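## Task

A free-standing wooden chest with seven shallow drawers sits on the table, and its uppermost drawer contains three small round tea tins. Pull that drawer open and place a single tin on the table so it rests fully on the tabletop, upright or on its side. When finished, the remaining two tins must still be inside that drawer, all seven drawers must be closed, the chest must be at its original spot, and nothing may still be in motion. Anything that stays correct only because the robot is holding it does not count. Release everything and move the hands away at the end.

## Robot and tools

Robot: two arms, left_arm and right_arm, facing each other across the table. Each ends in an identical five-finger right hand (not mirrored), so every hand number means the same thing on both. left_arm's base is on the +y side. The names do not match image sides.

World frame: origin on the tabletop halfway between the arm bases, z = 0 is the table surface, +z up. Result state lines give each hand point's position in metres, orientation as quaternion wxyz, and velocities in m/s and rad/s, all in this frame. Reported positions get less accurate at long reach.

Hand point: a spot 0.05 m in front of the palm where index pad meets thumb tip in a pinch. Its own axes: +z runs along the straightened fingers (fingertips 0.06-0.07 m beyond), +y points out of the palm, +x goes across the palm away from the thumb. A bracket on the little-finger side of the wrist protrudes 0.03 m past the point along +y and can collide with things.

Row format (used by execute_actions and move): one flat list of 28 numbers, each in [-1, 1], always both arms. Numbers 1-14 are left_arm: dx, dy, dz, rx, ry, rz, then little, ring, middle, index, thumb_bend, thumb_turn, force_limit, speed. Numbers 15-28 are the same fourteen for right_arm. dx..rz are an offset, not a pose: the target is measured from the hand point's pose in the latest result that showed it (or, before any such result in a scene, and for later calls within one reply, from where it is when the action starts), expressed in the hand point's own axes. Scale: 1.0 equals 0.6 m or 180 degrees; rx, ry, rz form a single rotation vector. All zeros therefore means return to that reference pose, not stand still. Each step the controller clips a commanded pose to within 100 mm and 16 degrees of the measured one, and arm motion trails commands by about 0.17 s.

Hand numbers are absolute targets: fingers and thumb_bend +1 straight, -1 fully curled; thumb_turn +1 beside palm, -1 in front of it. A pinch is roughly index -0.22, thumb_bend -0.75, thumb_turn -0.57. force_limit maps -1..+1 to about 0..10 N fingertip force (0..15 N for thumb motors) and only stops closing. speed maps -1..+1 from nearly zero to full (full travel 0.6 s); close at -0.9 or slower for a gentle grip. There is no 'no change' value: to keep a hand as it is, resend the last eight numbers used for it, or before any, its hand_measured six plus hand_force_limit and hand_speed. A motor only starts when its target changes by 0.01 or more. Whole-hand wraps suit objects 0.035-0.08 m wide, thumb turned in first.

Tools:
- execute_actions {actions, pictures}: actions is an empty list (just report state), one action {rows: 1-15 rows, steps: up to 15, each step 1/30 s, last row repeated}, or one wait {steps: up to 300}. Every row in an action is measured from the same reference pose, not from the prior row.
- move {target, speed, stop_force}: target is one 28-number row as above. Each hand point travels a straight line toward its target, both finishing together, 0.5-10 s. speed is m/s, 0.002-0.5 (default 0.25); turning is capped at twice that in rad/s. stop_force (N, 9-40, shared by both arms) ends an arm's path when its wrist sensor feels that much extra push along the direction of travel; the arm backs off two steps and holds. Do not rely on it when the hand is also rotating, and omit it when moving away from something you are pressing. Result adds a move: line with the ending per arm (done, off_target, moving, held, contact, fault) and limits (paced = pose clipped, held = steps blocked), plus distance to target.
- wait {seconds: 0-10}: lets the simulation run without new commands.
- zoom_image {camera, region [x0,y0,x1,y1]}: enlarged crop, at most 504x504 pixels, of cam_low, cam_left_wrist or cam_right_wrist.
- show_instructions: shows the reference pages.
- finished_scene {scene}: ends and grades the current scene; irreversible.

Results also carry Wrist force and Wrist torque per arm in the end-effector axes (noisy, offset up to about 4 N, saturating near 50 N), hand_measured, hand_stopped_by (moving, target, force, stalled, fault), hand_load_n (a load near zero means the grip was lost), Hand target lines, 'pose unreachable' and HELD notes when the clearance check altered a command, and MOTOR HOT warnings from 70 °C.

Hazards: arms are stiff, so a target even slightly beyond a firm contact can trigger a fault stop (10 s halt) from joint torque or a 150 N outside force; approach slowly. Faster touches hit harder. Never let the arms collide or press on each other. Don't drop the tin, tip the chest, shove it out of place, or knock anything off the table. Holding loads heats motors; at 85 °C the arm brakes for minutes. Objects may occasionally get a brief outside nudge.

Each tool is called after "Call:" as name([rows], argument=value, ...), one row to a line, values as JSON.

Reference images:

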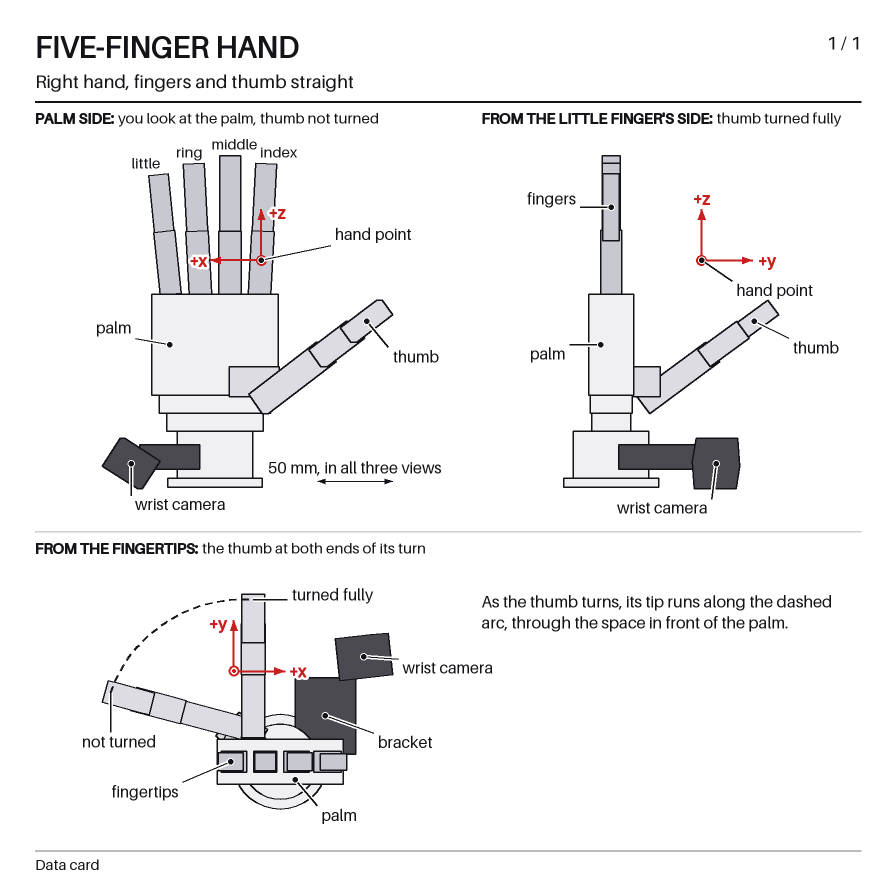

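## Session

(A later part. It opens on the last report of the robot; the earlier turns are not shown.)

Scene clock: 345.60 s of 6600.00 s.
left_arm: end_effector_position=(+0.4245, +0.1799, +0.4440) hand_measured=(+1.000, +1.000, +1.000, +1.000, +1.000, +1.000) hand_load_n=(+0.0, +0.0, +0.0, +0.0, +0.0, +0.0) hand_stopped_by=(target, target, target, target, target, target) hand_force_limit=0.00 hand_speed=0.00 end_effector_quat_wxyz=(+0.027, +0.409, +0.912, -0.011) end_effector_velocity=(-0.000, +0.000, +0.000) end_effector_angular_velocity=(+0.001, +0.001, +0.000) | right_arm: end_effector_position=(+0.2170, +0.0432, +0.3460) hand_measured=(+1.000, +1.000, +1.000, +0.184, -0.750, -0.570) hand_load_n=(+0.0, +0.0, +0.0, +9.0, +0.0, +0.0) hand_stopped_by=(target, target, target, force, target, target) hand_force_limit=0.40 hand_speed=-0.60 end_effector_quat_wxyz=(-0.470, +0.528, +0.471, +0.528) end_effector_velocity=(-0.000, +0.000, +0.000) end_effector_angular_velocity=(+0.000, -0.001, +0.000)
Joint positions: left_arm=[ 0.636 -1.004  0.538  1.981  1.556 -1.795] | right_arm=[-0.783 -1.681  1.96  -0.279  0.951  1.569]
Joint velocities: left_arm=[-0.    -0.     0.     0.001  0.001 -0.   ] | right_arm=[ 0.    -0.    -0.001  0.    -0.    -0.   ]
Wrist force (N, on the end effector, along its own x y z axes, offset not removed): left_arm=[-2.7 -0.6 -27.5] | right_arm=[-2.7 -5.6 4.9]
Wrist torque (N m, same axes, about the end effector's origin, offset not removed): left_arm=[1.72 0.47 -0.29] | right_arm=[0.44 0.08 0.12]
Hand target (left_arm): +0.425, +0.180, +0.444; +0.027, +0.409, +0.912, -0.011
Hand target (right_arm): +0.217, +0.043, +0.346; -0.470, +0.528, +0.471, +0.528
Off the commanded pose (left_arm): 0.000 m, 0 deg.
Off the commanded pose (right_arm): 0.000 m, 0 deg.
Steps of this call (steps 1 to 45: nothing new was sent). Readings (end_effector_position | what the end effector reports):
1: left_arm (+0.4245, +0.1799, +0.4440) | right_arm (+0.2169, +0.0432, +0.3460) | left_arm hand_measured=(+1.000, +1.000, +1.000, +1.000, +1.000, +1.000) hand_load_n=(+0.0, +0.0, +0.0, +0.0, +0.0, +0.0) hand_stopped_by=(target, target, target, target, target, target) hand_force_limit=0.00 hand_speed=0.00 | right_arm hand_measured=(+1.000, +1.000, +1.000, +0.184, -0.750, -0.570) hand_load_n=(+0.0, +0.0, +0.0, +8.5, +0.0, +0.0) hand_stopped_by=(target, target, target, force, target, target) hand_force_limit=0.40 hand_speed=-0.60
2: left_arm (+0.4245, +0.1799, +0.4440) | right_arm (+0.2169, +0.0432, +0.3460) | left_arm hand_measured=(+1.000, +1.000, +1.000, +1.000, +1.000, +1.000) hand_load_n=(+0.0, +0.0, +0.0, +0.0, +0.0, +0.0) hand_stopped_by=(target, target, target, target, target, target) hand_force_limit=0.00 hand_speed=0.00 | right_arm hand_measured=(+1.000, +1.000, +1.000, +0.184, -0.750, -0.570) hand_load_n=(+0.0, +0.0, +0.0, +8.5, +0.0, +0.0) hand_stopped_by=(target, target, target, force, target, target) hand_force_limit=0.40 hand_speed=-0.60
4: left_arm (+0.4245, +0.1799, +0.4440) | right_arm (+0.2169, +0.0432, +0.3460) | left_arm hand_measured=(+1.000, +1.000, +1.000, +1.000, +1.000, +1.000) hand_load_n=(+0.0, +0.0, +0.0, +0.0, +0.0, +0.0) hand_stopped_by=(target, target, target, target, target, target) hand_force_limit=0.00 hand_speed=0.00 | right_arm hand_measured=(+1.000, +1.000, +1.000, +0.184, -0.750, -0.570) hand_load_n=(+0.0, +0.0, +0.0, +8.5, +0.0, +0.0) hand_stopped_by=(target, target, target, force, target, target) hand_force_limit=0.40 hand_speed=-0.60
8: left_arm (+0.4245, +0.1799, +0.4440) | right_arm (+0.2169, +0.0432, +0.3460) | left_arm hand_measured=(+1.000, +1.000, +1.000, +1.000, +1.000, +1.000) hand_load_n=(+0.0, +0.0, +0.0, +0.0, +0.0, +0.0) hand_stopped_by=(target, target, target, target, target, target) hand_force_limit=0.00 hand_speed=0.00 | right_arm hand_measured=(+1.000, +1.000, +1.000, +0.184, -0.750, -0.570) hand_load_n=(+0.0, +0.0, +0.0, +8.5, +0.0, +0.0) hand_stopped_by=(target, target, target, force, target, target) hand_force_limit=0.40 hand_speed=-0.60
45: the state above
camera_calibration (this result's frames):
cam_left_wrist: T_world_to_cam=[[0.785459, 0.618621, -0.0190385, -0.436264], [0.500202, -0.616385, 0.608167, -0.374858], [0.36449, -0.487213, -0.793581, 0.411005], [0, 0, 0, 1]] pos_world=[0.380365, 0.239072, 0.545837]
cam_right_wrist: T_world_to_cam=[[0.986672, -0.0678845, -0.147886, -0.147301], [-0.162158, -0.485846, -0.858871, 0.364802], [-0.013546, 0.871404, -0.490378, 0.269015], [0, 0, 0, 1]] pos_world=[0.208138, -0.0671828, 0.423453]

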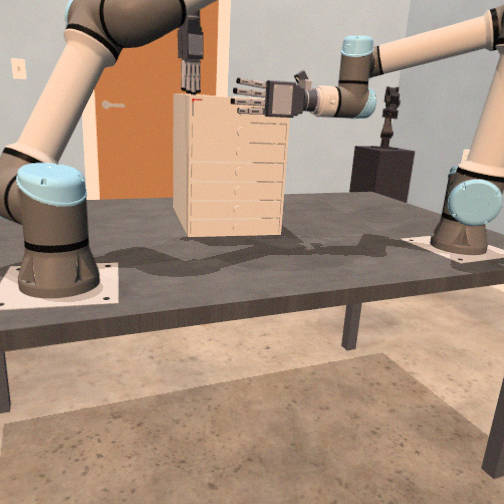

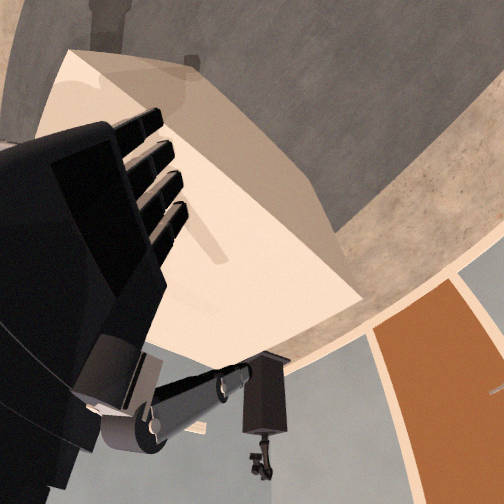

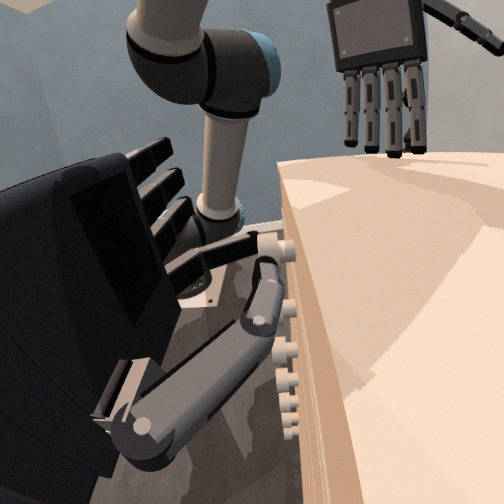

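Call:
move(target=[0,0,0,0,0,0, 1,1,1,1,1,1,0,0, 0,0,-0.002,-0.167,0,0, 1,1,1,0.55,-0.75,-0.57,0.4,0.3], speed=0.1)

Scene clock: 386.03 s of 6600.00 s.
left_arm: end_effector_position=(+0.4246, +0.1799, +0.4440) hand_measured=(+1.000, +1.000, +1.000, +1.000, +1.000, +1.000) hand_load_n=(+0.0, +0.0, +0.0, +0.0, +0.0, +0.0) hand_stopped_by=(target, target, target, target, target, target) hand_force_limit=0.00 hand_speed=0.00 end_effector_quat_wxyz=(+0.027, +0.409, +0.912, -0.011) end_effector_velocity=(+0.000, +0.000, -0.000) end_effector_angular_velocity=(+0.001, -0.001, +0.000) | right_arm: end_effector_position=(+0.2168, +0.0421, +0.3460) hand_measured=(+1.000, +1.000, +1.000, +0.550, -0.750, -0.570) hand_load_n=(+0.0, +0.0, +0.0, +0.0, +0.0, +0.0) hand_stopped_by=(target, target, target, target, target, target) hand_force_limit=0.40 hand_speed=0.30 end_effector_quat_wxyz=(-0.317, +0.632, +0.318, +0.632) end_effector_velocity=(-0.000, +0.000, -0.001) end_effector_angular_velocity=(-0.002, +0.001, -0.013)
Joint positions: left_arm=[ 0.636 -1.004  0.538  1.981  1.556 -1.795] | right_arm=[-0.412 -1.543  1.83  -0.286  1.845  1.569]
Joint velocities: left_arm=[ 0.     0.001  0.    -0.    -0.001  0.   ] | right_arm=[ 0.008  0.007 -0.007  0.003  0.021  0.001]
Wrist force (N, on the end effector, along its own x y z axes, offset not removed): left_arm=[-1.9 0.5 -29.2] | right_arm=[2.1 0.3 -1.0]
Wrist torque (N m, same axes, about the end effector's origin, offset not removed): left_arm=[1.97 0.56 -0.20] | right_arm=[-0.07 -0.21 0.16]
Hand target (left_arm): +0.425, +0.180, +0.444; +0.027, +0.409, +0.912, -0.011
Hand target (right_arm): +0.217, +0.042, +0.346; -0.317, +0.632, +0.318, +0.632
Off the commanded pose (left_arm): 0.000 m, 0 deg.
Off the commanded pose (right_arm): 0.000 m, 0 deg.
After step 90, 34.47 s passed at rest.
move: done
camera_calibration (this result's frames):
cam_left_wrist: T_world_to_cam=[[0.785467, 0.618611, -0.0190194, -0.436285], [0.500184, -0.616399, 0.608168, -0.37485], [0.364496, -0.487209, -0.79358, 0.411002], [0, 0, 0, 1]] pos_world=[0.380373, 0.239077, 0.545837]
cam_right_wrist: T_world_to_cam=[[0.820771, -0.55183, -0.147711, -0.0909], [-0.383012, -0.339746, -0.858996, 0.406], [0.423836, 0.761614, -0.490211, 0.179683], [0, 0, 0, 1]] pos_world=[0.153954, -0.0490741, 0.423408]

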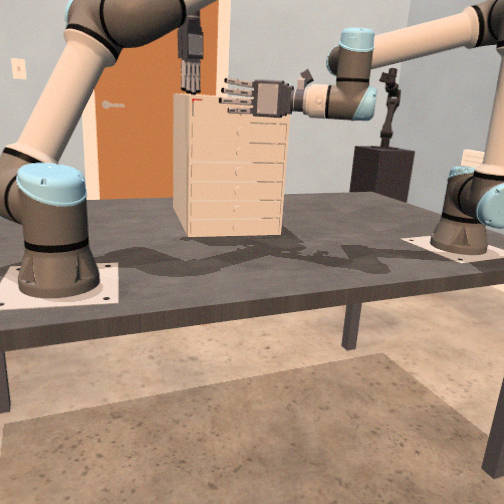

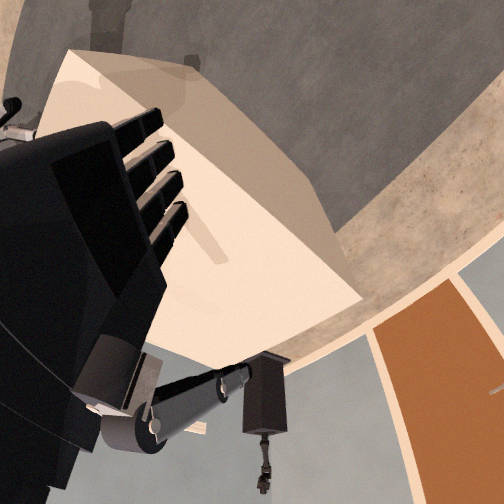

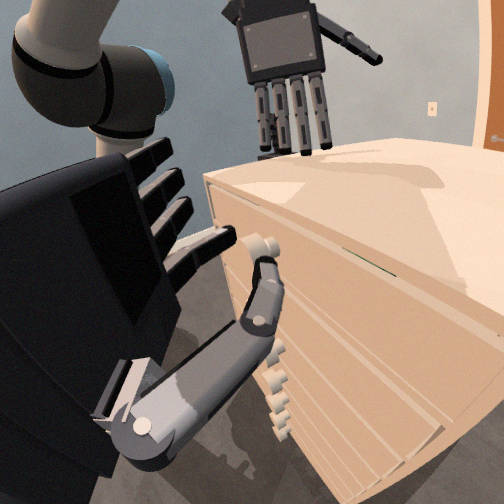

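Call:
zoom_image(camera="cam_right_wrist", region=[170, 180, 350, 340])

Region (170, 180, 350, 340) of cam_right_wrist's 504x504 image, scaled by 2.800, with more detail than that image has.

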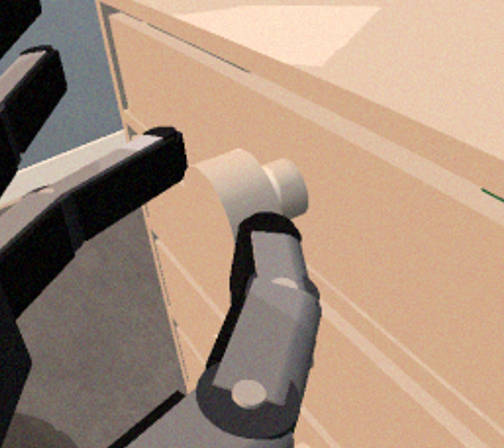

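Call:
execute_actions([
  {"rows": [[0,0,0,0,0,0, 1,1,1,1,1,1,0,0, 0,0,0,0,0,0, 1,1,1,-0.4,-0.75,-0.57,0.4,-0.4]], "steps": 15},
], pictures=false)

Call:
wait(seconds=1.0)

Scene clock: 392.57 s of 6600.00 s.
left_arm: end_effector_position=(+0.4245, +0.1799, +0.4440) hand_measured=(+1.000, +1.000, +1.000, +1.000, +1.000, +1.000) hand_load_n=(+0.0, +0.0, +0.0, +0.0, +0.0, +0.0) hand_stopped_by=(target, target, target, target, target, target) hand_force_limit=0.00 hand_speed=0.00 end_effector_quat_wxyz=(+0.027, +0.409, +0.912, -0.011) end_effector_velocity=(-0.000, +0.000, +0.000) end_effector_angular_velocity=(+0.000, +0.001, +0.000) | right_arm: end_effector_position=(+0.2167, +0.0422, +0.3460) hand_measured=(+1.000, +1.000, +1.000, +0.258, -0.750, -0.570) hand_load_n=(+0.0, +0.0, +0.0, +10.0, +0.0, +0.0) hand_stopped_by=(target, target, target, force, target, target) hand_force_limit=0.40 hand_speed=-0.40 end_effector_quat_wxyz=(-0.317, +0.632, +0.318, +0.632) end_effector_velocity=(-0.001, +0.000, -0.000) end_effector_angular_velocity=(-0.000, +0.000, +0.002)
Joint positions: left_arm=[ 0.636 -1.004  0.538  1.981  1.556 -1.795] | right_arm=[-0.412 -1.543  1.83  -0.286  1.845  1.569]
Joint velocities: left_arm=[-0.     0.    -0.001  0.001  0.001 -0.   ] | right_arm=[ 0.002 -0.001  0.001  0.    -0.     0.   ]
Wrist force (N, on the end effector, along its own x y z axes, offset not removed): left_arm=[-1.7 -2.6 -28.8] | right_arm=[1.0 -7.5 6.6]
Wrist torque (N m, same axes, about the end effector's origin, offset not removed): left_arm=[1.73 0.28 -0.27] | right_arm=[0.30 -0.12 0.41]
Hand target (left_arm): +0.425, +0.180, +0.444; +0.027, +0.409, +0.912, -0.011
Hand target (right_arm): +0.217, +0.042, +0.346; -0.317, +0.632, +0.318, +0.632
Off the commanded pose (left_arm): 0.000 m, 0 deg.
Off the commanded pose (right_arm): 0.000 m, 0 deg.
Steps of this call (steps 1 to 90: nothing new was sent; then 3.03 s passed at rest; steps 91 to 105: all 15 steps of this action). Readings (end_effector_position | what the end effector reports):
91: left_arm (+0.4245, +0.1799, +0.4440) | right_arm (+0.2168, +0.0421, +0.3460) | left_arm hand_measured=(+1.000, +1.000, +1.000, +1.000, +1.000, +1.000) hand_load_n=(+0.0, +0.0, +0.0, +0.0, +0.0, +0.0) hand_stopped_by=(target, target, target, target, target, target) hand_force_limit=0.00 hand_speed=0.00 | right_arm hand_measured=(+1.000, +1.000, +1.000, +0.550, -0.750, -0.570) hand_load_n=(+0.0, +0.0, +0.0, +0.0, +0.0, +0.0) hand_stopped_by=(target, target, target, moving, target, target) hand_force_limit=0.40 hand_speed=-0.40
92: left_arm (+0.4245, +0.1799, +0.4440) | right_arm (+0.2168, +0.0421, +0.3460) | left_arm hand_measured=(+1.000, +1.000, +1.000, +1.000, +1.000, +1.000) hand_load_n=(+0.0, +0.0, +0.0, +0.0, +0.0, +0.0) hand_stopped_by=(target, target, target, target, target, target) hand_force_limit=0.00 hand_speed=0.00 | right_arm hand_measured=(+1.000, +1.000, +1.000, +0.550, -0.750, -0.570) hand_load_n=(+0.0, +0.0, +0.0, +0.0, +0.0, +0.0) hand_stopped_by=(target, target, target, moving, target, target) hand_force_limit=0.40 hand_speed=-0.40
94: left_arm (+0.4245, +0.1799, +0.4440) | right_arm (+0.2167, +0.0422, +0.3460) | left_arm hand_measured=(+1.000, +1.000, +1.000, +1.000, +1.000, +1.000) hand_load_n=(+0.0, +0.0, +0.0, +0.0, +0.0, +0.0) hand_stopped_by=(target, target, target, target, target, target) hand_force_limit=0.00 hand_speed=0.00 | right_arm hand_measured=(+1.000, +1.000, +1.000, +0.520, -0.750, -0.570) hand_load_n=(+0.0, +0.0, +0.0, +0.0, +0.0, +0.0) hand_stopped_by=(target, target, target, moving, target, target) hand_force_limit=0.40 hand_speed=-0.40
98: left_arm (+0.4245, +0.1799, +0.4440) | right_arm (+0.2167, +0.0422, +0.3460) | left_arm hand_measured=(+1.000, +1.000, +1.000, +1.000, +1.000, +1.000) hand_load_n=(+0.0, +0.0, +0.0, +0.0, +0.0, +0.0) hand_stopped_by=(target, target, target, target, target, target) hand_force_limit=0.00 hand_speed=0.00 | right_arm hand_measured=(+1.000, +1.000, +1.000, +0.386, -0.750, -0.570) hand_load_n=(+0.0, +0.0, +0.0, +0.0, +0.0, +0.0) hand_stopped_by=(target, target, target, moving, target, target) hand_force_limit=0.40 hand_speed=-0.40
105: the state above

Scene clock: 393.57 s of 6600.00 s.
left_arm: end_effector_position=(+0.4245, +0.1799, +0.4440) hand_measured=(+1.000, +1.000, +1.000, +1.000, +1.000, +1.000) hand_load_n=(+0.0, +0.0, +0.0, +0.0, +0.0, +0.0) hand_stopped_by=(target, target, target, target, target, target) hand_force_limit=0.00 hand_speed=0.00 end_effector_quat_wxyz=(+0.027, +0.409, +0.912, -0.011) end_effector_velocity=(-0.000, +0.000, -0.000) end_effector_angular_velocity=(+0.000, +0.001, +0.000) | right_arm: end_effector_position=(+0.2168, +0.0421, +0.3460) hand_measured=(+1.000, +1.000, +1.000, +0.258, -0.750, -0.570) hand_load_n=(+0.0, +0.0, +0.0, +10.5, +0.0, +0.0) hand_stopped_by=(target, target, target, force, target, target) hand_force_limit=0.40 hand_speed=-0.40 end_effector_quat_wxyz=(-0.317, +0.632, +0.318, +0.632) end_effector_velocity=(+0.000, +0.001, +0.001) end_effector_angular_velocity=(+0.003, -0.001, -0.000)
Joint positions: left_arm=[ 0.636 -1.004  0.538  1.981  1.556 -1.795] | right_arm=[-0.412 -1.543  1.83  -0.286  1.845  1.569]
Joint velocities: left_arm=[ 0.    -0.001  0.001  0.     0.001 -0.   ] | right_arm=[-0.     0.    -0.002 -0.001 -0.     0.   ]
Wrist force (N, on the end effector, along its own x y z axes, offset not removed): left_arm=[-1.9 -0.1 -28.8] | right_arm=[-0.1 -7.4 7.4]
Wrist torque (N m, same axes, about the end effector's origin, offset not removed): left_arm=[2.06 0.29 -0.18] | right_arm=[0.52 -0.20 0.25]
Hand target (left_arm): +0.425, +0.180, +0.444; +0.027, +0.409, +0.912, -0.011
Hand target (right_arm): +0.217, +0.042, +0.346; -0.317, +0.632, +0.318, +0.632
Off the commanded pose (left_arm): 0.000 m, 0 deg.
Off the commanded pose (right_arm): 0.000 m, 0 deg.
Steps of this call (steps 1 to 30: nothing new was sent). Readings (end_effector_position | what the end effector reports):
1: left_arm (+0.4245, +0.1799, +0.4440) | right_arm (+0.2167, +0.0422, +0.3460) | left_arm hand_measured=(+1.000, +1.000, +1.000, +1.000, +1.000, +1.000) hand_load_n=(+0.0, +0.0, +0.0, +0.0, +0.0, +0.0) hand_stopped_by=(target, target, target, target, target, target) hand_force_limit=0.00 hand_speed=0.00 | right_arm hand_measured=(+1.000, +1.000, +1.000, +0.258, -0.750, -0.570) hand_load_n=(+0.0, +0.0, +0.0, +10.0, +0.0, +0.0) hand_stopped_by=(target, target, target, force, target, target) hand_force_limit=0.40 hand_speed=-0.40
2: left_arm (+0.4245, +0.1799, +0.4440) | right_arm (+0.2167, +0.0422, +0.3460) | left_arm hand_measured=(+1.000, +1.000, +1.000, +1.000, +1.000, +1.000) hand_load_n=(+0.0, +0.0, +0.0, +0.0, +0.0, +0.0) hand_stopped_by=(target, target, target, target, target, target) hand_force_limit=0.00 hand_speed=0.00 | right_arm hand_measured=(+1.000, +1.000, +1.000, +0.258, -0.750, -0.570) hand_load_n=(+0.0, +0.0, +0.0, +10.0, +0.0, +0.0) hand_stopped_by=(target, target, target, force, target, target) hand_force_limit=0.40 hand_speed=-0.40
4: left_arm (+0.4245, +0.1799, +0.4440) | right_arm (+0.2167, +0.0422, +0.3460) | left_arm hand_measured=(+1.000, +1.000, +1.000, +1.000, +1.000, +1.000) hand_load_n=(+0.0, +0.0, +0.0, +0.0, +0.0, +0.0) hand_stopped_by=(target, target, target, target, target, target) hand_force_limit=0.00 hand_speed=0.00 | right_arm hand_measured=(+1.000, +1.000, +1.000, +0.258, -0.750, -0.570) hand_load_n=(+0.0, +0.0, +0.0, +10.0, +0.0, +0.0) hand_stopped_by=(target, target, target, force, target, target) hand_force_limit=0.40 hand_speed=-0.40
8: left_arm (+0.4245, +0.1799, +0.4440) | right_arm (+0.2167, +0.0422, +0.3460) | left_arm hand_measured=(+1.000, +1.000, +1.000, +1.000, +1.000, +1.000) hand_load_n=(+0.0, +0.0, +0.0, +0.0, +0.0, +0.0) hand_stopped_by=(target, target, target, target, target, target) hand_force_limit=0.00 hand_speed=0.00 | right_arm hand_measured=(+1.000, +1.000, +1.000, +0.258, -0.750, -0.570) hand_load_n=(+0.0, +0.0, +0.0, +10.5, +0.0, +0.0) hand_stopped_by=(target, target, target, force, target, target) hand_force_limit=0.40 hand_speed=-0.40
30: the state above
camera_calibration (this result's frames):
cam_left_wrist: T_world_to_cam=[[0.785458, 0.618622, -0.0190384, -0.436264], [0.500202, -0.616386, 0.608166, -0.374858], [0.36449, -0.487212, -0.793581, 0.411005], [0, 0, 0, 1]] pos_world=[0.380365, 0.239072, 0.545836]
cam_right_wrist: T_world_to_cam=[[0.820772, -0.55183, -0.147705, -0.0909021], [-0.383007, -0.339749, -0.858997, 0.406], [0.423837, 0.761613, -0.490211, 0.179683], [0, 0, 0, 1]] pos_world=[0.153954, -0.0490738, 0.423409]

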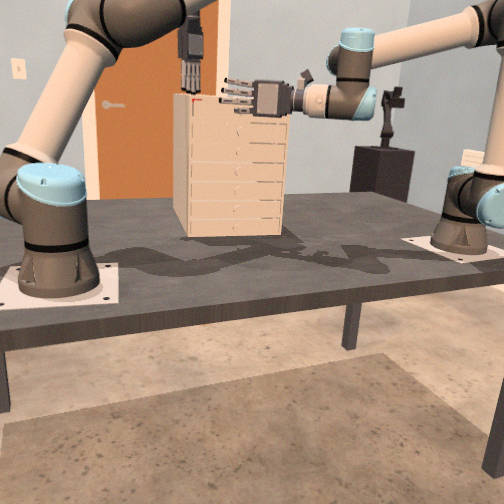

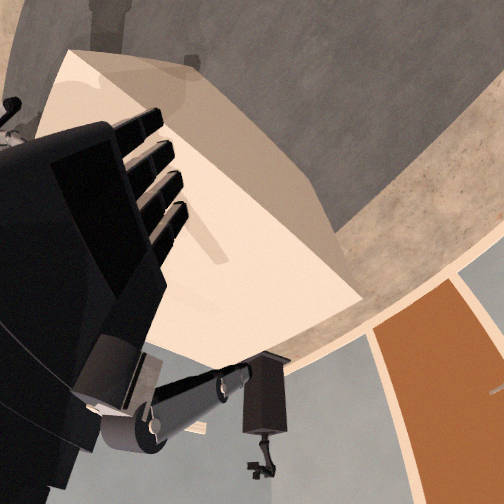

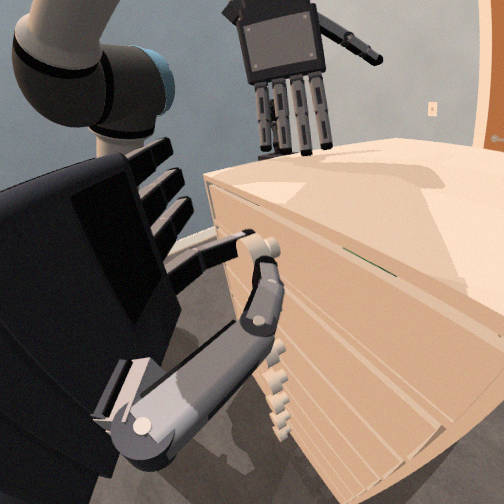

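Call:
execute_actions([
  {"rows": [[0,0,0,0,0,0, 1,1,1,1,1,1,0,0, 0,0,0,0,0,0, 1,1,1,-0.4,-1,-0.57,0.4,-0.5]], "steps": 15},
])

Scene clock: 400.93 s of 6600.00 s.
left_arm: end_effector_position=(+0.4246, +0.1799, +0.4440) hand_measured=(+1.000, +1.000, +1.000, +1.000, +1.000, +1.000) hand_load_n=(+0.0, +0.0, +0.0, +0.0, +0.0, +0.0) hand_stopped_by=(target, target, target, target, target, target) hand_force_limit=0.00 hand_speed=0.00 end_effector_quat_wxyz=(+0.027, +0.409, +0.912, -0.011) end_effector_velocity=(+0.000, -0.001, -0.001) end_effector_angular_velocity=(-0.000, +0.001, -0.000) | right_arm: end_effector_position=(+0.2168, +0.0421, +0.3460) hand_measured=(+1.000, +1.000, +1.000, +0.258, -0.958, -0.570) hand_load_n=(+0.0, +0.0, +0.0, +10.5, +0.0, +0.0) hand_stopped_by=(target, target, target, force, moving, target) hand_force_limit=0.40 hand_speed=-0.50 end_effector_quat_wxyz=(-0.317, +0.632, +0.318, +0.632) end_effector_velocity=(+0.000, +0.000, +0.001) end_effector_angular_velocity=(+0.002, -0.000, -0.000)
Joint positions: left_arm=[ 0.636 -1.004  0.538  1.981  1.556 -1.795] | right_arm=[-0.412 -1.543  1.83  -0.286  1.845  1.569]
Joint velocities: left_arm=[-0.     0.001  0.    -0.001  0.001 -0.   ] | right_arm=[ 0.     0.    -0.001 -0.001  0.001  0.   ]
Wrist force (N, on the end effector, along its own x y z axes, offset not removed): left_arm=[-2.9 -1.2 -26.5] | right_arm=[1.8 -6.7 5.4]
Wrist torque (N m, same axes, about the end effector's origin, offset not removed): left_arm=[1.77 0.41 -0.22] | right_arm=[0.77 -0.34 0.43]
Hand target (left_arm): +0.425, +0.180, +0.444; +0.027, +0.409, +0.912, -0.011
Hand target (right_arm): +0.217, +0.042, +0.346; -0.317, +0.632, +0.318, +0.632
Off the commanded pose (left_arm): 0.000 m, 0 deg.
Off the commanded pose (right_arm): 0.000 m, 0 deg.
Steps of this call (steps 1 to 90: nothing new was sent; then 3.87 s passed at rest; steps 91 to 105: all 15 steps of this action). Readings (end_effector_position | what the end effector reports):
91: left_arm (+0.4246, +0.1799, +0.4440) | right_arm (+0.2168, +0.0421, +0.3460) | left_arm hand_measured=(+1.000, +1.000, +1.000, +1.000, +1.000, +1.000) hand_load_n=(+0.0, +0.0, +0.0, +0.0, +0.0, +0.0) hand_stopped_by=(target, target, target, target, target, target) hand_force_limit=0.00 hand_speed=0.00 | right_arm hand_measured=(+1.000, +1.000, +1.000, +0.258, -0.750, -0.570) hand_load_n=(+0.0, +0.0, +0.0, +10.5, +0.0, +0.0) hand_stopped_by=(target, target, target, force, moving, target) hand_force_limit=0.40 hand_speed=-0.50
92: left_arm (+0.4246, +0.1799, +0.4440) | right_arm (+0.2168, +0.0421, +0.3460) | left_arm hand_measured=(+1.000, +1.000, +1.000, +1.000, +1.000, +1.000) hand_load_n=(+0.0, +0.0, +0.0, +0.0, +0.0, +0.0) hand_stopped_by=(target, target, target, target, target, target) hand_force_limit=0.00 hand_speed=0.00 | right_arm hand_measured=(+1.000, +1.000, +1.000, +0.258, -0.750, -0.570) hand_load_n=(+0.0, +0.0, +0.0, +10.5, +0.0, +0.0) hand_stopped_by=(target, target, target, force, moving, target) hand_force_limit=0.40 hand_speed=-0.50
94: left_arm (+0.4246, +0.1799, +0.4440) | right_arm (+0.2168, +0.0421, +0.3460) | left_arm hand_measured=(+1.000, +1.000, +1.000, +1.000, +1.000, +1.000) hand_load_n=(+0.0, +0.0, +0.0, +0.0, +0.0, +0.0) hand_stopped_by=(target, target, target, target, target, target) hand_force_limit=0.00 hand_speed=0.00 | right_arm hand_measured=(+1.000, +1.000, +1.000, +0.258, -0.766, -0.570) hand_load_n=(+0.0, +0.0, +0.0, +10.5, +0.0, +0.0) hand_stopped_by=(target, target, target, force, moving, target) hand_force_limit=0.40 hand_speed=-0.50
98: left_arm (+0.4246, +0.1799, +0.4440) | right_arm (+0.2168, +0.0421, +0.3460) | left_arm hand_measured=(+1.000, +1.000, +1.000, +1.000, +1.000, +1.000) hand_load_n=(+0.0, +0.0, +0.0, +0.0, +0.0, +0.0) hand_stopped_by=(target, target, target, target, target, target) hand_force_limit=0.00 hand_speed=0.00 | right_arm hand_measured=(+1.000, +1.000, +1.000, +0.258, -0.836, -0.570) hand_load_n=(+0.0, +0.0, +0.0, +10.5, +0.0, +0.0) hand_stopped_by=(target, target, target, force, moving, target) hand_force_limit=0.40 hand_speed=-0.50
105: the state above
camera_calibration (this result's frames):
cam_left_wrist: T_world_to_cam=[[0.785473, 0.618603, -0.0190194, -0.43628], [0.500178, -0.616404, 0.608169, -0.374848], [0.364491, -0.487213, -0.79358, 0.411004], [0, 0, 0, 1]] pos_world=[0.38037, 0.239074, 0.545837]
cam_right_wrist: T_world_to_cam=[[0.820771, -0.55183, -0.147711, -0.0909], [-0.383012, -0.339746, -0.858997, 0.406], [0.423836, 0.761615, -0.490211, 0.179683], [0, 0, 0, 1]] pos_world=[0.153955, -0.0490742, 0.423408]

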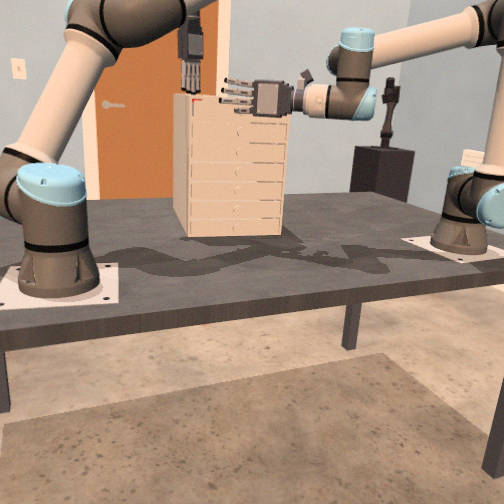

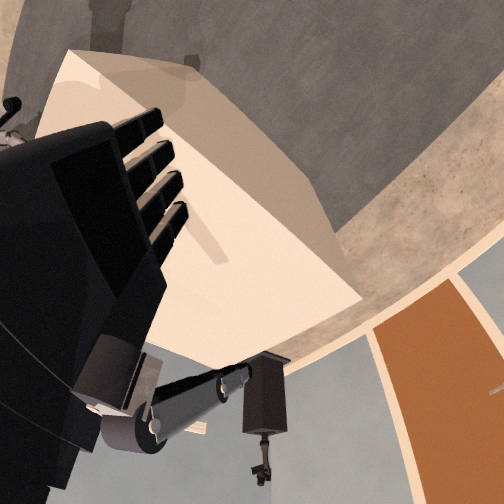

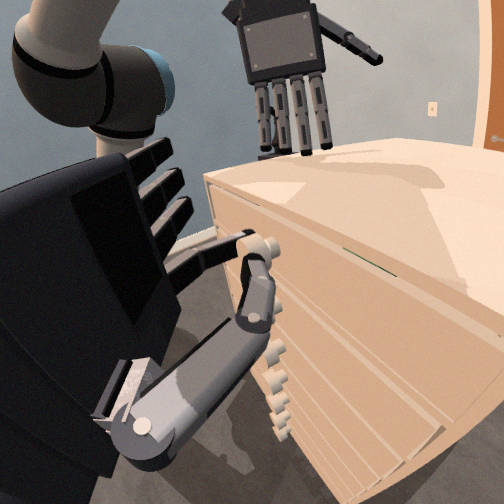

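Call:
zoom_image(camera="cam_right_wrist", region=[190, 190, 330, 320])

Region (190, 190, 330, 320) of cam_right_wrist's 504x504 image, scaled by 3.600, with more detail than that image has; it fills the top 468 rows of this view, and the rest is white.

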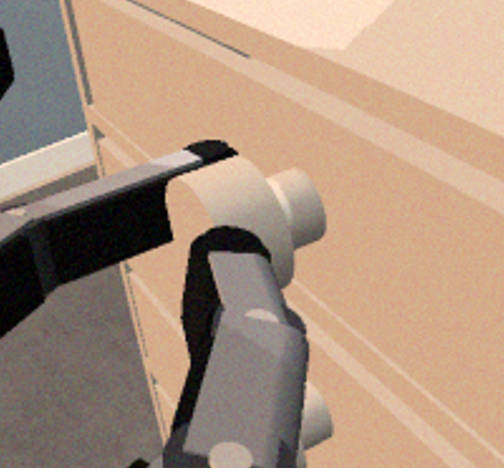

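Call:
move(target=[0,0,0,0,0,0, 1,1,1,1,1,1,0,0, 0,-0.005,0.0087,0,0,0, 1,1,1,-0.4,-0.8,-0.57,0.4,-0.3], speed=0.01)

Scene clock: 411.87 s of 6600.00 s.
left_arm: end_effector_position=(+0.4246, +0.1799, +0.4440) hand_measured=(+1.000, +1.000, +1.000, +1.000, +1.000, +1.000) hand_load_n=(+0.0, +0.0, +0.0, +0.0, +0.0, +0.0) hand_stopped_by=(target, target, target, target, target, target) hand_force_limit=0.00 hand_speed=0.00 end_effector_quat_wxyz=(+0.027, +0.409, +0.912, -0.011) end_effector_velocity=(+0.000, -0.000, +0.000) end_effector_angular_velocity=(-0.001, -0.002, +0.001) | right_arm: end_effector_position=(+0.2175, +0.0479, +0.3460) hand_measured=(+1.000, +1.000, +1.000, +0.256, -0.800, -0.570) hand_load_n=(+0.0, +0.0, +0.0, +0.0, +0.5, +0.0) hand_stopped_by=(target, target, target, force, target, target) hand_force_limit=0.40 hand_speed=-0.30 end_effector_quat_wxyz=(-0.317, +0.632, +0.318, +0.632) end_effector_velocity=(+0.001, +0.002, +0.001) end_effector_angular_velocity=(+0.000, -0.001, -0.001)
Joint positions: left_arm=[ 0.636 -1.004  0.538  1.981  1.556 -1.795] | right_arm=[-0.408 -1.529  1.815 -0.285  1.849  1.569]
Joint velocities: left_arm=[-0.    -0.    -0.    -0.001 -0.001 -0.001] | right_arm=[-0.     0.004 -0.005  0.     0.001 -0.001]
Wrist force (N, on the end effector, along its own x y z axes, offset not removed): left_arm=[-2.1 -0.2 -28.4] | right_arm=[2.6 2.0 -5.2]
Wrist torque (N m, same axes, about the end effector's origin, offset not removed): left_arm=[1.83 0.61 -0.26] | right_arm=[0.53 -0.40 0.04]
Hand target (left_arm): +0.425, +0.180, +0.444; +0.027, +0.409, +0.912, -0.011
Hand target (right_arm): +0.217, +0.048, +0.346; -0.317, +0.632, +0.318, +0.632
Off the commanded pose (left_arm): 0.000 m, 0 deg.
Off the commanded pose (right_arm): 0.000 m, 0 deg.
After step 90, 7.10 s passed at rest.
move: done
camera_calibration (this result's frames):
cam_left_wrist: T_world_to_cam=[[0.785457, 0.618623, -0.0190385, -0.436265], [0.500204, -0.616385, 0.608166, -0.374858], [0.36449, -0.487212, -0.793582, 0.411005], [0, 0, 0, 1]] pos_world=[0.380365, 0.239073, 0.545836]
cam_right_wrist: T_world_to_cam=[[0.820773, -0.551828, -0.147708, -0.0882674], [-0.38301, -0.339749, -0.858996, 0.408222], [0.423834, 0.761615, -0.490212, 0.174972], [0, 0, 0, 1]] pos_world=[0.154641, -0.0432767, 0.423397]

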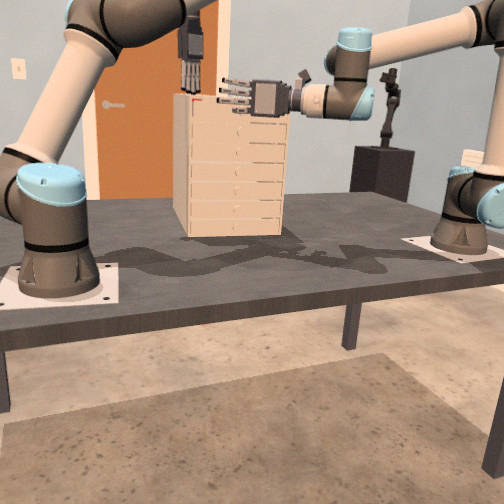

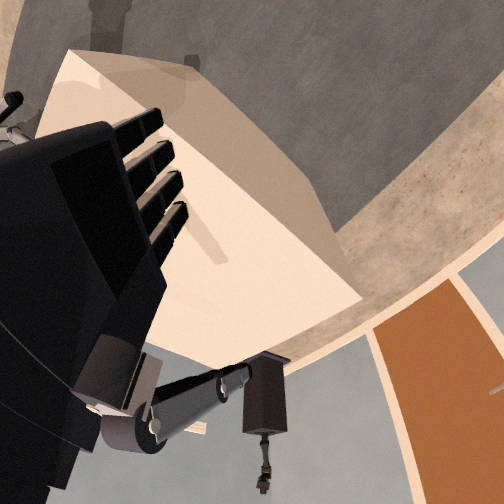

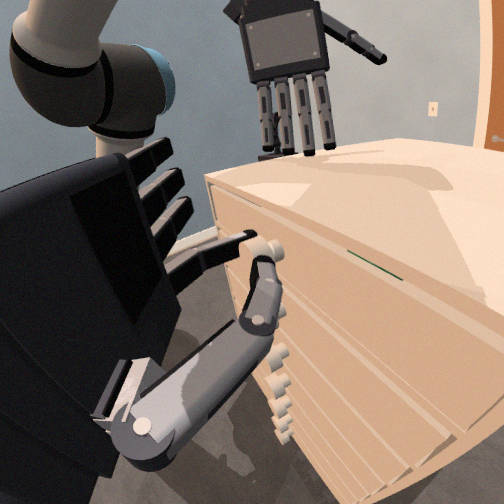

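Call:
execute_actions([
  {"rows": [[0,0,0,0,0,0, 1,1,1,1,1,1,0,0, 0,0,0,0,0,0, 1,1,1,-0.5,-0.8,-0.57,0.7,-0.6]], "steps": 15},
])

Scene clock: 418.73 s of 6600.00 s.
left_arm: end_effector_position=(+0.4246, +0.1799, +0.4440) hand_measured=(+1.000, +1.000, +1.000, +1.000, +1.000, +1.000) hand_load_n=(+0.0, +0.0, +0.0, +0.0, +0.0, +0.0) hand_stopped_by=(target, target, target, target, target, target) hand_force_limit=0.00 hand_speed=0.00 end_effector_quat_wxyz=(+0.027, +0.409, +0.912, -0.011) end_effector_velocity=(-0.000, -0.000, +0.000) end_effector_angular_velocity=(+0.001, +0.000, -0.002) | right_arm: end_effector_position=(+0.2174, +0.0479, +0.3460) hand_measured=(+1.000, +1.000, +1.000, +0.172, -0.798, -0.570) hand_load_n=(+0.0, +0.0, +0.0, +9.0, +2.0, -0.5) hand_stopped_by=(target, target, target, force, target, target) hand_force_limit=0.70 hand_speed=-0.60 end_effector_quat_wxyz=(-0.317, +0.632, +0.318, +0.632) end_effector_velocity=(-0.001, +0.000, -0.000) end_effector_angular_velocity=(-0.000, +0.001, +0.002)
Joint positions: left_arm=[ 0.636 -1.004  0.538  1.981  1.556 -1.795] | right_arm=[-0.408 -1.529  1.815 -0.285  1.849  1.569]
Joint velocities: left_arm=[-0.     0.001 -0.001  0.001 -0.     0.001] | right_arm=[ 0.001 -0.     0.001  0.    -0.001  0.001]
Wrist force (N, on the end effector, along its own x y z axes, offset not removed): left_arm=[-1.9 -0.8 -27.6] | right_arm=[-0.9 -2.4 3.4]
Wrist torque (N m, same axes, about the end effector's origin, offset not removed): left_arm=[1.76 0.53 -0.26] | right_arm=[0.03 -0.05 0.19]
Hand target (left_arm): +0.425, +0.180, +0.444; +0.027, +0.409, +0.912, -0.011
Hand target (right_arm): +0.217, +0.048, +0.346; -0.317, +0.632, +0.318, +0.632
Off the commanded pose (left_arm): 0.000 m, 0 deg.
Off the commanded pose (right_arm): 0.000 m, 0 deg.
Steps of this call (steps 1 to 90: nothing new was sent; then 3.37 s passed at rest; steps 91 to 105: all 15 steps of this action). Readings (end_effector_position | what the end effector reports):
91: left_arm (+0.4246, +0.1799, +0.4440) | right_arm (+0.2175, +0.0481, +0.3460) | left_arm hand_measured=(+1.000, +1.000, +1.000, +1.000, +1.000, +1.000) hand_load_n=(+0.0, +0.0, +0.0, +0.0, +0.0, +0.0) hand_stopped_by=(target, target, target, target, target, target) hand_force_limit=0.00 hand_speed=0.00 | right_arm hand_measured=(+1.000, +1.000, +1.000, +0.256, -0.800, -0.570) hand_load_n=(+0.0, +0.0, +0.0, +0.0, +0.0, +0.0) hand_stopped_by=(target, target, target, moving, target, target) hand_force_limit=0.70 hand_speed=-0.60
92: left_arm (+0.4246, +0.1799, +0.4440) | right_arm (+0.2175, +0.0481, +0.3460) | left_arm hand_measured=(+1.000, +1.000, +1.000, +1.000, +1.000, +1.000) hand_load_n=(+0.0, +0.0, +0.0, +0.0, +0.0, +0.0) hand_stopped_by=(target, target, target, target, target, target) hand_force_limit=0.00 hand_speed=0.00 | right_arm hand_measured=(+1.000, +1.000, +1.000, +0.256, -0.800, -0.570) hand_load_n=(+0.0, +0.0, +0.0, +0.0, +0.0, +0.0) hand_stopped_by=(target, target, target, moving, target, target) hand_force_limit=0.70 hand_speed=-0.60
94: left_arm (+0.4246, +0.1799, +0.4440) | right_arm (+0.2175, +0.0481, +0.3460) | left_arm hand_measured=(+1.000, +1.000, +1.000, +1.000, +1.000, +1.000) hand_load_n=(+0.0, +0.0, +0.0, +0.0, +0.0, +0.0) hand_stopped_by=(target, target, target, target, target, target) hand_force_limit=0.00 hand_speed=0.00 | right_arm hand_measured=(+1.000, +1.000, +1.000, +0.236, -0.800, -0.570) hand_load_n=(+0.0, +0.0, +0.0, +0.0, +0.0, +0.0) hand_stopped_by=(target, target, target, moving, target, target) hand_force_limit=0.70 hand_speed=-0.60
98: left_arm (+0.4246, +0.1799, +0.4440) | right_arm (+0.2175, +0.0480, +0.3460) | left_arm hand_measured=(+1.000, +1.000, +1.000, +1.000, +1.000, +1.000) hand_load_n=(+0.0, +0.0, +0.0, +0.0, +0.0, +0.0) hand_stopped_by=(target, target, target, target, target, target) hand_force_limit=0.00 hand_speed=0.00 | right_arm hand_measured=(+1.000, +1.000, +1.000, +0.172, -0.798, -0.570) hand_load_n=(+0.0, +0.0, +0.0, +8.5, +2.5, -0.5) hand_stopped_by=(target, target, target, force, target, target) hand_force_limit=0.70 hand_speed=-0.60
105: the state above
camera_calibration (this result's frames):
cam_left_wrist: T_world_to_cam=[[0.785473, 0.618603, -0.0190191, -0.436281], [0.500178, -0.616404, 0.608168, -0.374847], [0.364492, -0.487213, -0.79358, 0.411004], [0, 0, 0, 1]] pos_world=[0.38037, 0.239074, 0.545837]
cam_right_wrist: T_world_to_cam=[[0.820773, -0.551828, -0.147709, -0.0882224], [-0.383008, -0.339745, -0.858998, 0.408222], [0.423835, 0.761616, -0.490208, 0.174982], [0, 0, 0, 1]] pos_world=[0.1546, -0.0432611, 0.423409]

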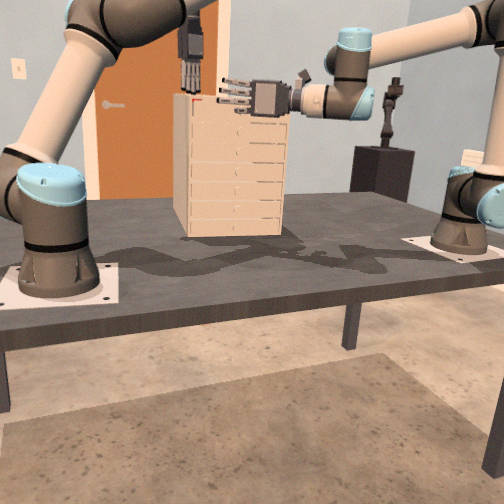

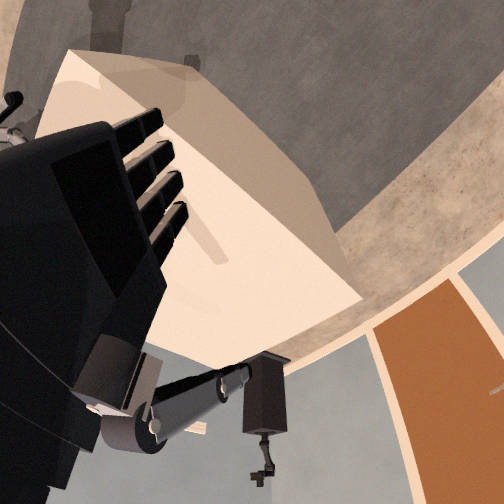

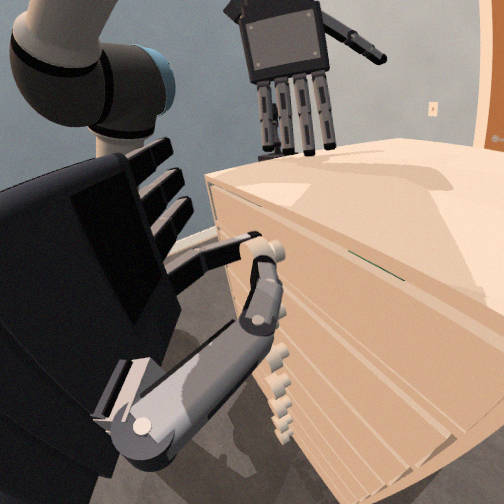

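Call:
move(target=[0,0,0,0,0,0, 1,1,1,1,1,1,0,0, 0,-0.0433,-0.025,0,0,0, 1,1,1,-0.5,-0.8,-0.57,0.7,-0.6], speed=0.02)

Scene clock: 424.77 s of 6600.00 s.
left_arm: end_effector_position=(+0.4246, +0.1799, +0.4440) hand_measured=(+1.000, +1.000, +1.000, +1.000, +1.000, +1.000) hand_load_n=(+0.0, +0.0, +0.0, +0.0, +0.0, +0.0) hand_stopped_by=(target, target, target, target, target, target) hand_force_limit=0.00 hand_speed=0.00 end_effector_quat_wxyz=(+0.027, +0.409, +0.912, -0.011) end_effector_velocity=(-0.000, -0.000, +0.000) end_effector_angular_velocity=(-0.002, -0.001, -0.000) | right_arm: end_effector_position=(+0.1878, +0.0514, +0.3460) hand_measured=(+1.000, +1.000, +1.000, +0.172, -0.798, -0.570) hand_load_n=(+0.0, +0.0, +0.0, +6.5, +4.0, -1.0) hand_stopped_by=(target, target, target, force, target, target) hand_force_limit=0.70 hand_speed=-0.60 end_effector_quat_wxyz=(-0.317, +0.632, +0.318, +0.632) end_effector_velocity=(-0.001, +0.000, -0.000) end_effector_angular_velocity=(-0.001, -0.001, -0.000)
Joint positions: left_arm=[ 0.636 -1.004  0.538  1.981  1.556 -1.795] | right_arm=[-0.334 -1.521  1.806 -0.285  1.923  1.569]
Joint velocities: left_arm=[-0.    -0.001 -0.    -0.001  0.     0.   ] | right_arm=[ 0.003  0.001 -0.001 -0.     0.004 -0.001]
Wrist force (N, on the end effector, along its own x y z axes, offset not removed): left_arm=[-2.0 0.2 -26.8] | right_arm=[-0.6 3.3 1.6]
Wrist torque (N m, same axes, about the end effector's origin, offset not removed): left_arm=[1.86 0.53 -0.19] | right_arm=[0.24 -0.06 0.23]
Hand target (left_arm): +0.425, +0.180, +0.444; +0.027, +0.409, +0.912, -0.011
Hand target (right_arm): +0.188, +0.051, +0.346; -0.317, +0.632, +0.318, +0.632
Off the commanded pose (left_arm): 0.000 m, 0 deg.
Off the commanded pose (right_arm): 0.000 m, 0 deg.
After step 90, 1.23 s passed at rest.
move: done
camera_calibration (this result's frames):
cam_left_wrist: T_world_to_cam=[[0.785458, 0.618623, -0.0190386, -0.436265], [0.500203, -0.616385, 0.608166, -0.374858], [0.36449, -0.487212, -0.793582, 0.411005], [0, 0, 0, 1]] pos_world=[0.380366, 0.239073, 0.545836]
cam_right_wrist: T_world_to_cam=[[0.820777, -0.551814, -0.147738, -0.0619885], [-0.383028, -0.339743, -0.85899, 0.398044], [0.42381, 0.761627, -0.490213, 0.184917], [0, 0, 0, 1]] pos_world=[0.124971, -0.0398112, 0.423406]

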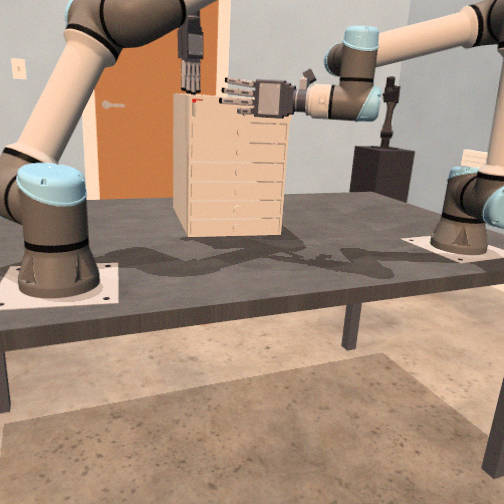

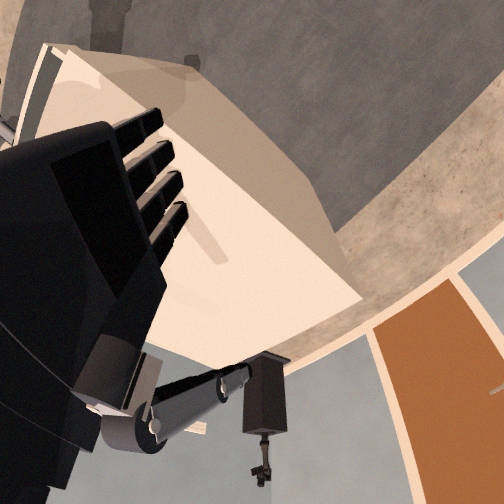

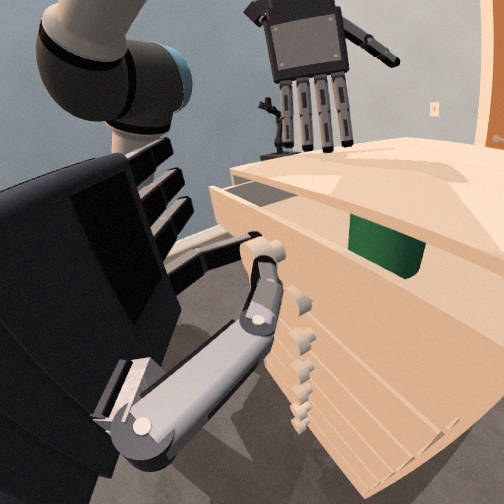

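Call:
move(target=[0,0,0,0,0,0, 1,1,1,1,1,1,0,0, 0,-0.173,-0.10,0,0,0, 1,1,1,-0.5,-0.8,-0.57,0.7,-0.6], speed=0.05)

Scene clock: 431.67 s of 6600.00 s.
left_arm: end_effector_position=(+0.4246, +0.1799, +0.4440) hand_measured=(+1.000, +1.000, +1.000, +1.000, +1.000, +1.000) hand_load_n=(+0.0, +0.0, +0.0, +0.0, +0.0, +0.0) hand_stopped_by=(target, target, target, target, target, target) hand_force_limit=0.00 hand_speed=0.00 end_effector_quat_wxyz=(+0.027, +0.409, +0.912, -0.011) end_effector_velocity=(+0.000, +0.000, +0.000) end_effector_angular_velocity=(-0.000, -0.001, +0.001) | right_arm: end_effector_position=(+0.0689, +0.0652, +0.3460) hand_measured=(+1.000, +1.000, +1.000, +0.172, -0.798, -0.570) hand_load_n=(+0.0, +0.0, +0.0, +6.5, +3.5, -0.5) hand_stopped_by=(target, target, target, force, target, target) hand_force_limit=0.70 hand_speed=-0.60 end_effector_quat_wxyz=(-0.317, +0.632, +0.318, +0.632) end_effector_velocity=(-0.003, +0.001, -0.000) end_effector_angular_velocity=(-0.001, +0.000, +0.001)
Joint positions: left_arm=[ 0.636 -1.004  0.538  1.981  1.556 -1.795] | right_arm=[-0.045 -1.439  1.716 -0.276  2.212  1.57 ]
Joint velocities: left_arm=[ 0.    -0.     0.001 -0.001 -0.001 -0.   ] | right_arm=[ 0.005  0.003 -0.003  0.001  0.005  0.   ]
Wrist force (N, on the end effector, along its own x y z axes, offset not removed): left_arm=[0.1 -0.7 -26.6] | right_arm=[0.5 2.4 -0.8]
Wrist torque (N m, same axes, about the end effector's origin, offset not removed): left_arm=[1.68 0.24 -0.02] | right_arm=[0.23 -0.25 0.29]
Hand target (left_arm): +0.425, +0.180, +0.444; +0.027, +0.409, +0.912, -0.011
Hand target (right_arm): +0.069, +0.065, +0.346; -0.317, +0.632, +0.318, +0.632
Off the commanded pose (left_arm): 0.000 m, 0 deg.
Off the commanded pose (right_arm): 0.000 m, 0 deg.
After step 90, 1.13 s passed at rest.
move: done
camera_calibration (this result's frames):
cam_left_wrist: T_world_to_cam=[[0.785473, 0.618603, -0.0190191, -0.436281], [0.500177, -0.616404, 0.608169, -0.374848], [0.364492, -0.487213, -0.79358, 0.411004], [0, 0, 0, 1]] pos_world=[0.38037, 0.239074, 0.545837]
cam_right_wrist: T_world_to_cam=[[0.820779, -0.551783, -0.14784, 0.0432734], [-0.38311, -0.339736, -0.858957, 0.357141], [0.423732, 0.761653, -0.490241, 0.224839], [0, 0, 0, 1]] pos_world=[0.00603474, -0.0260382, 0.423391]

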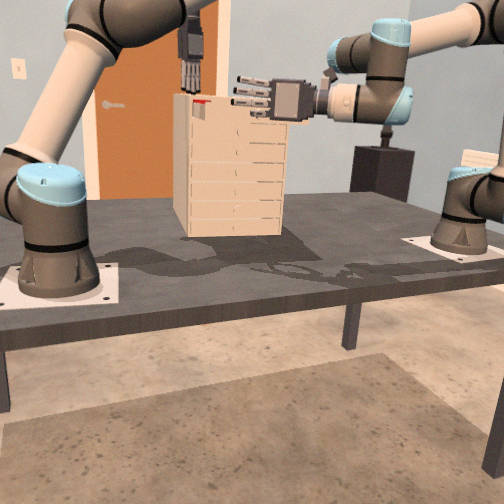

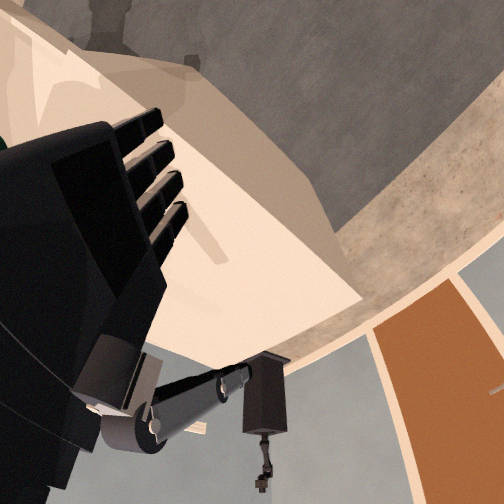

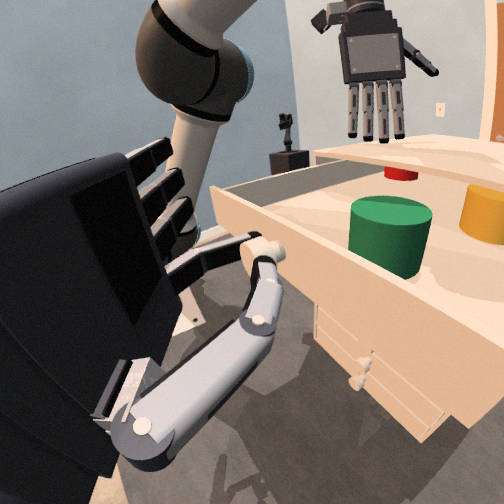

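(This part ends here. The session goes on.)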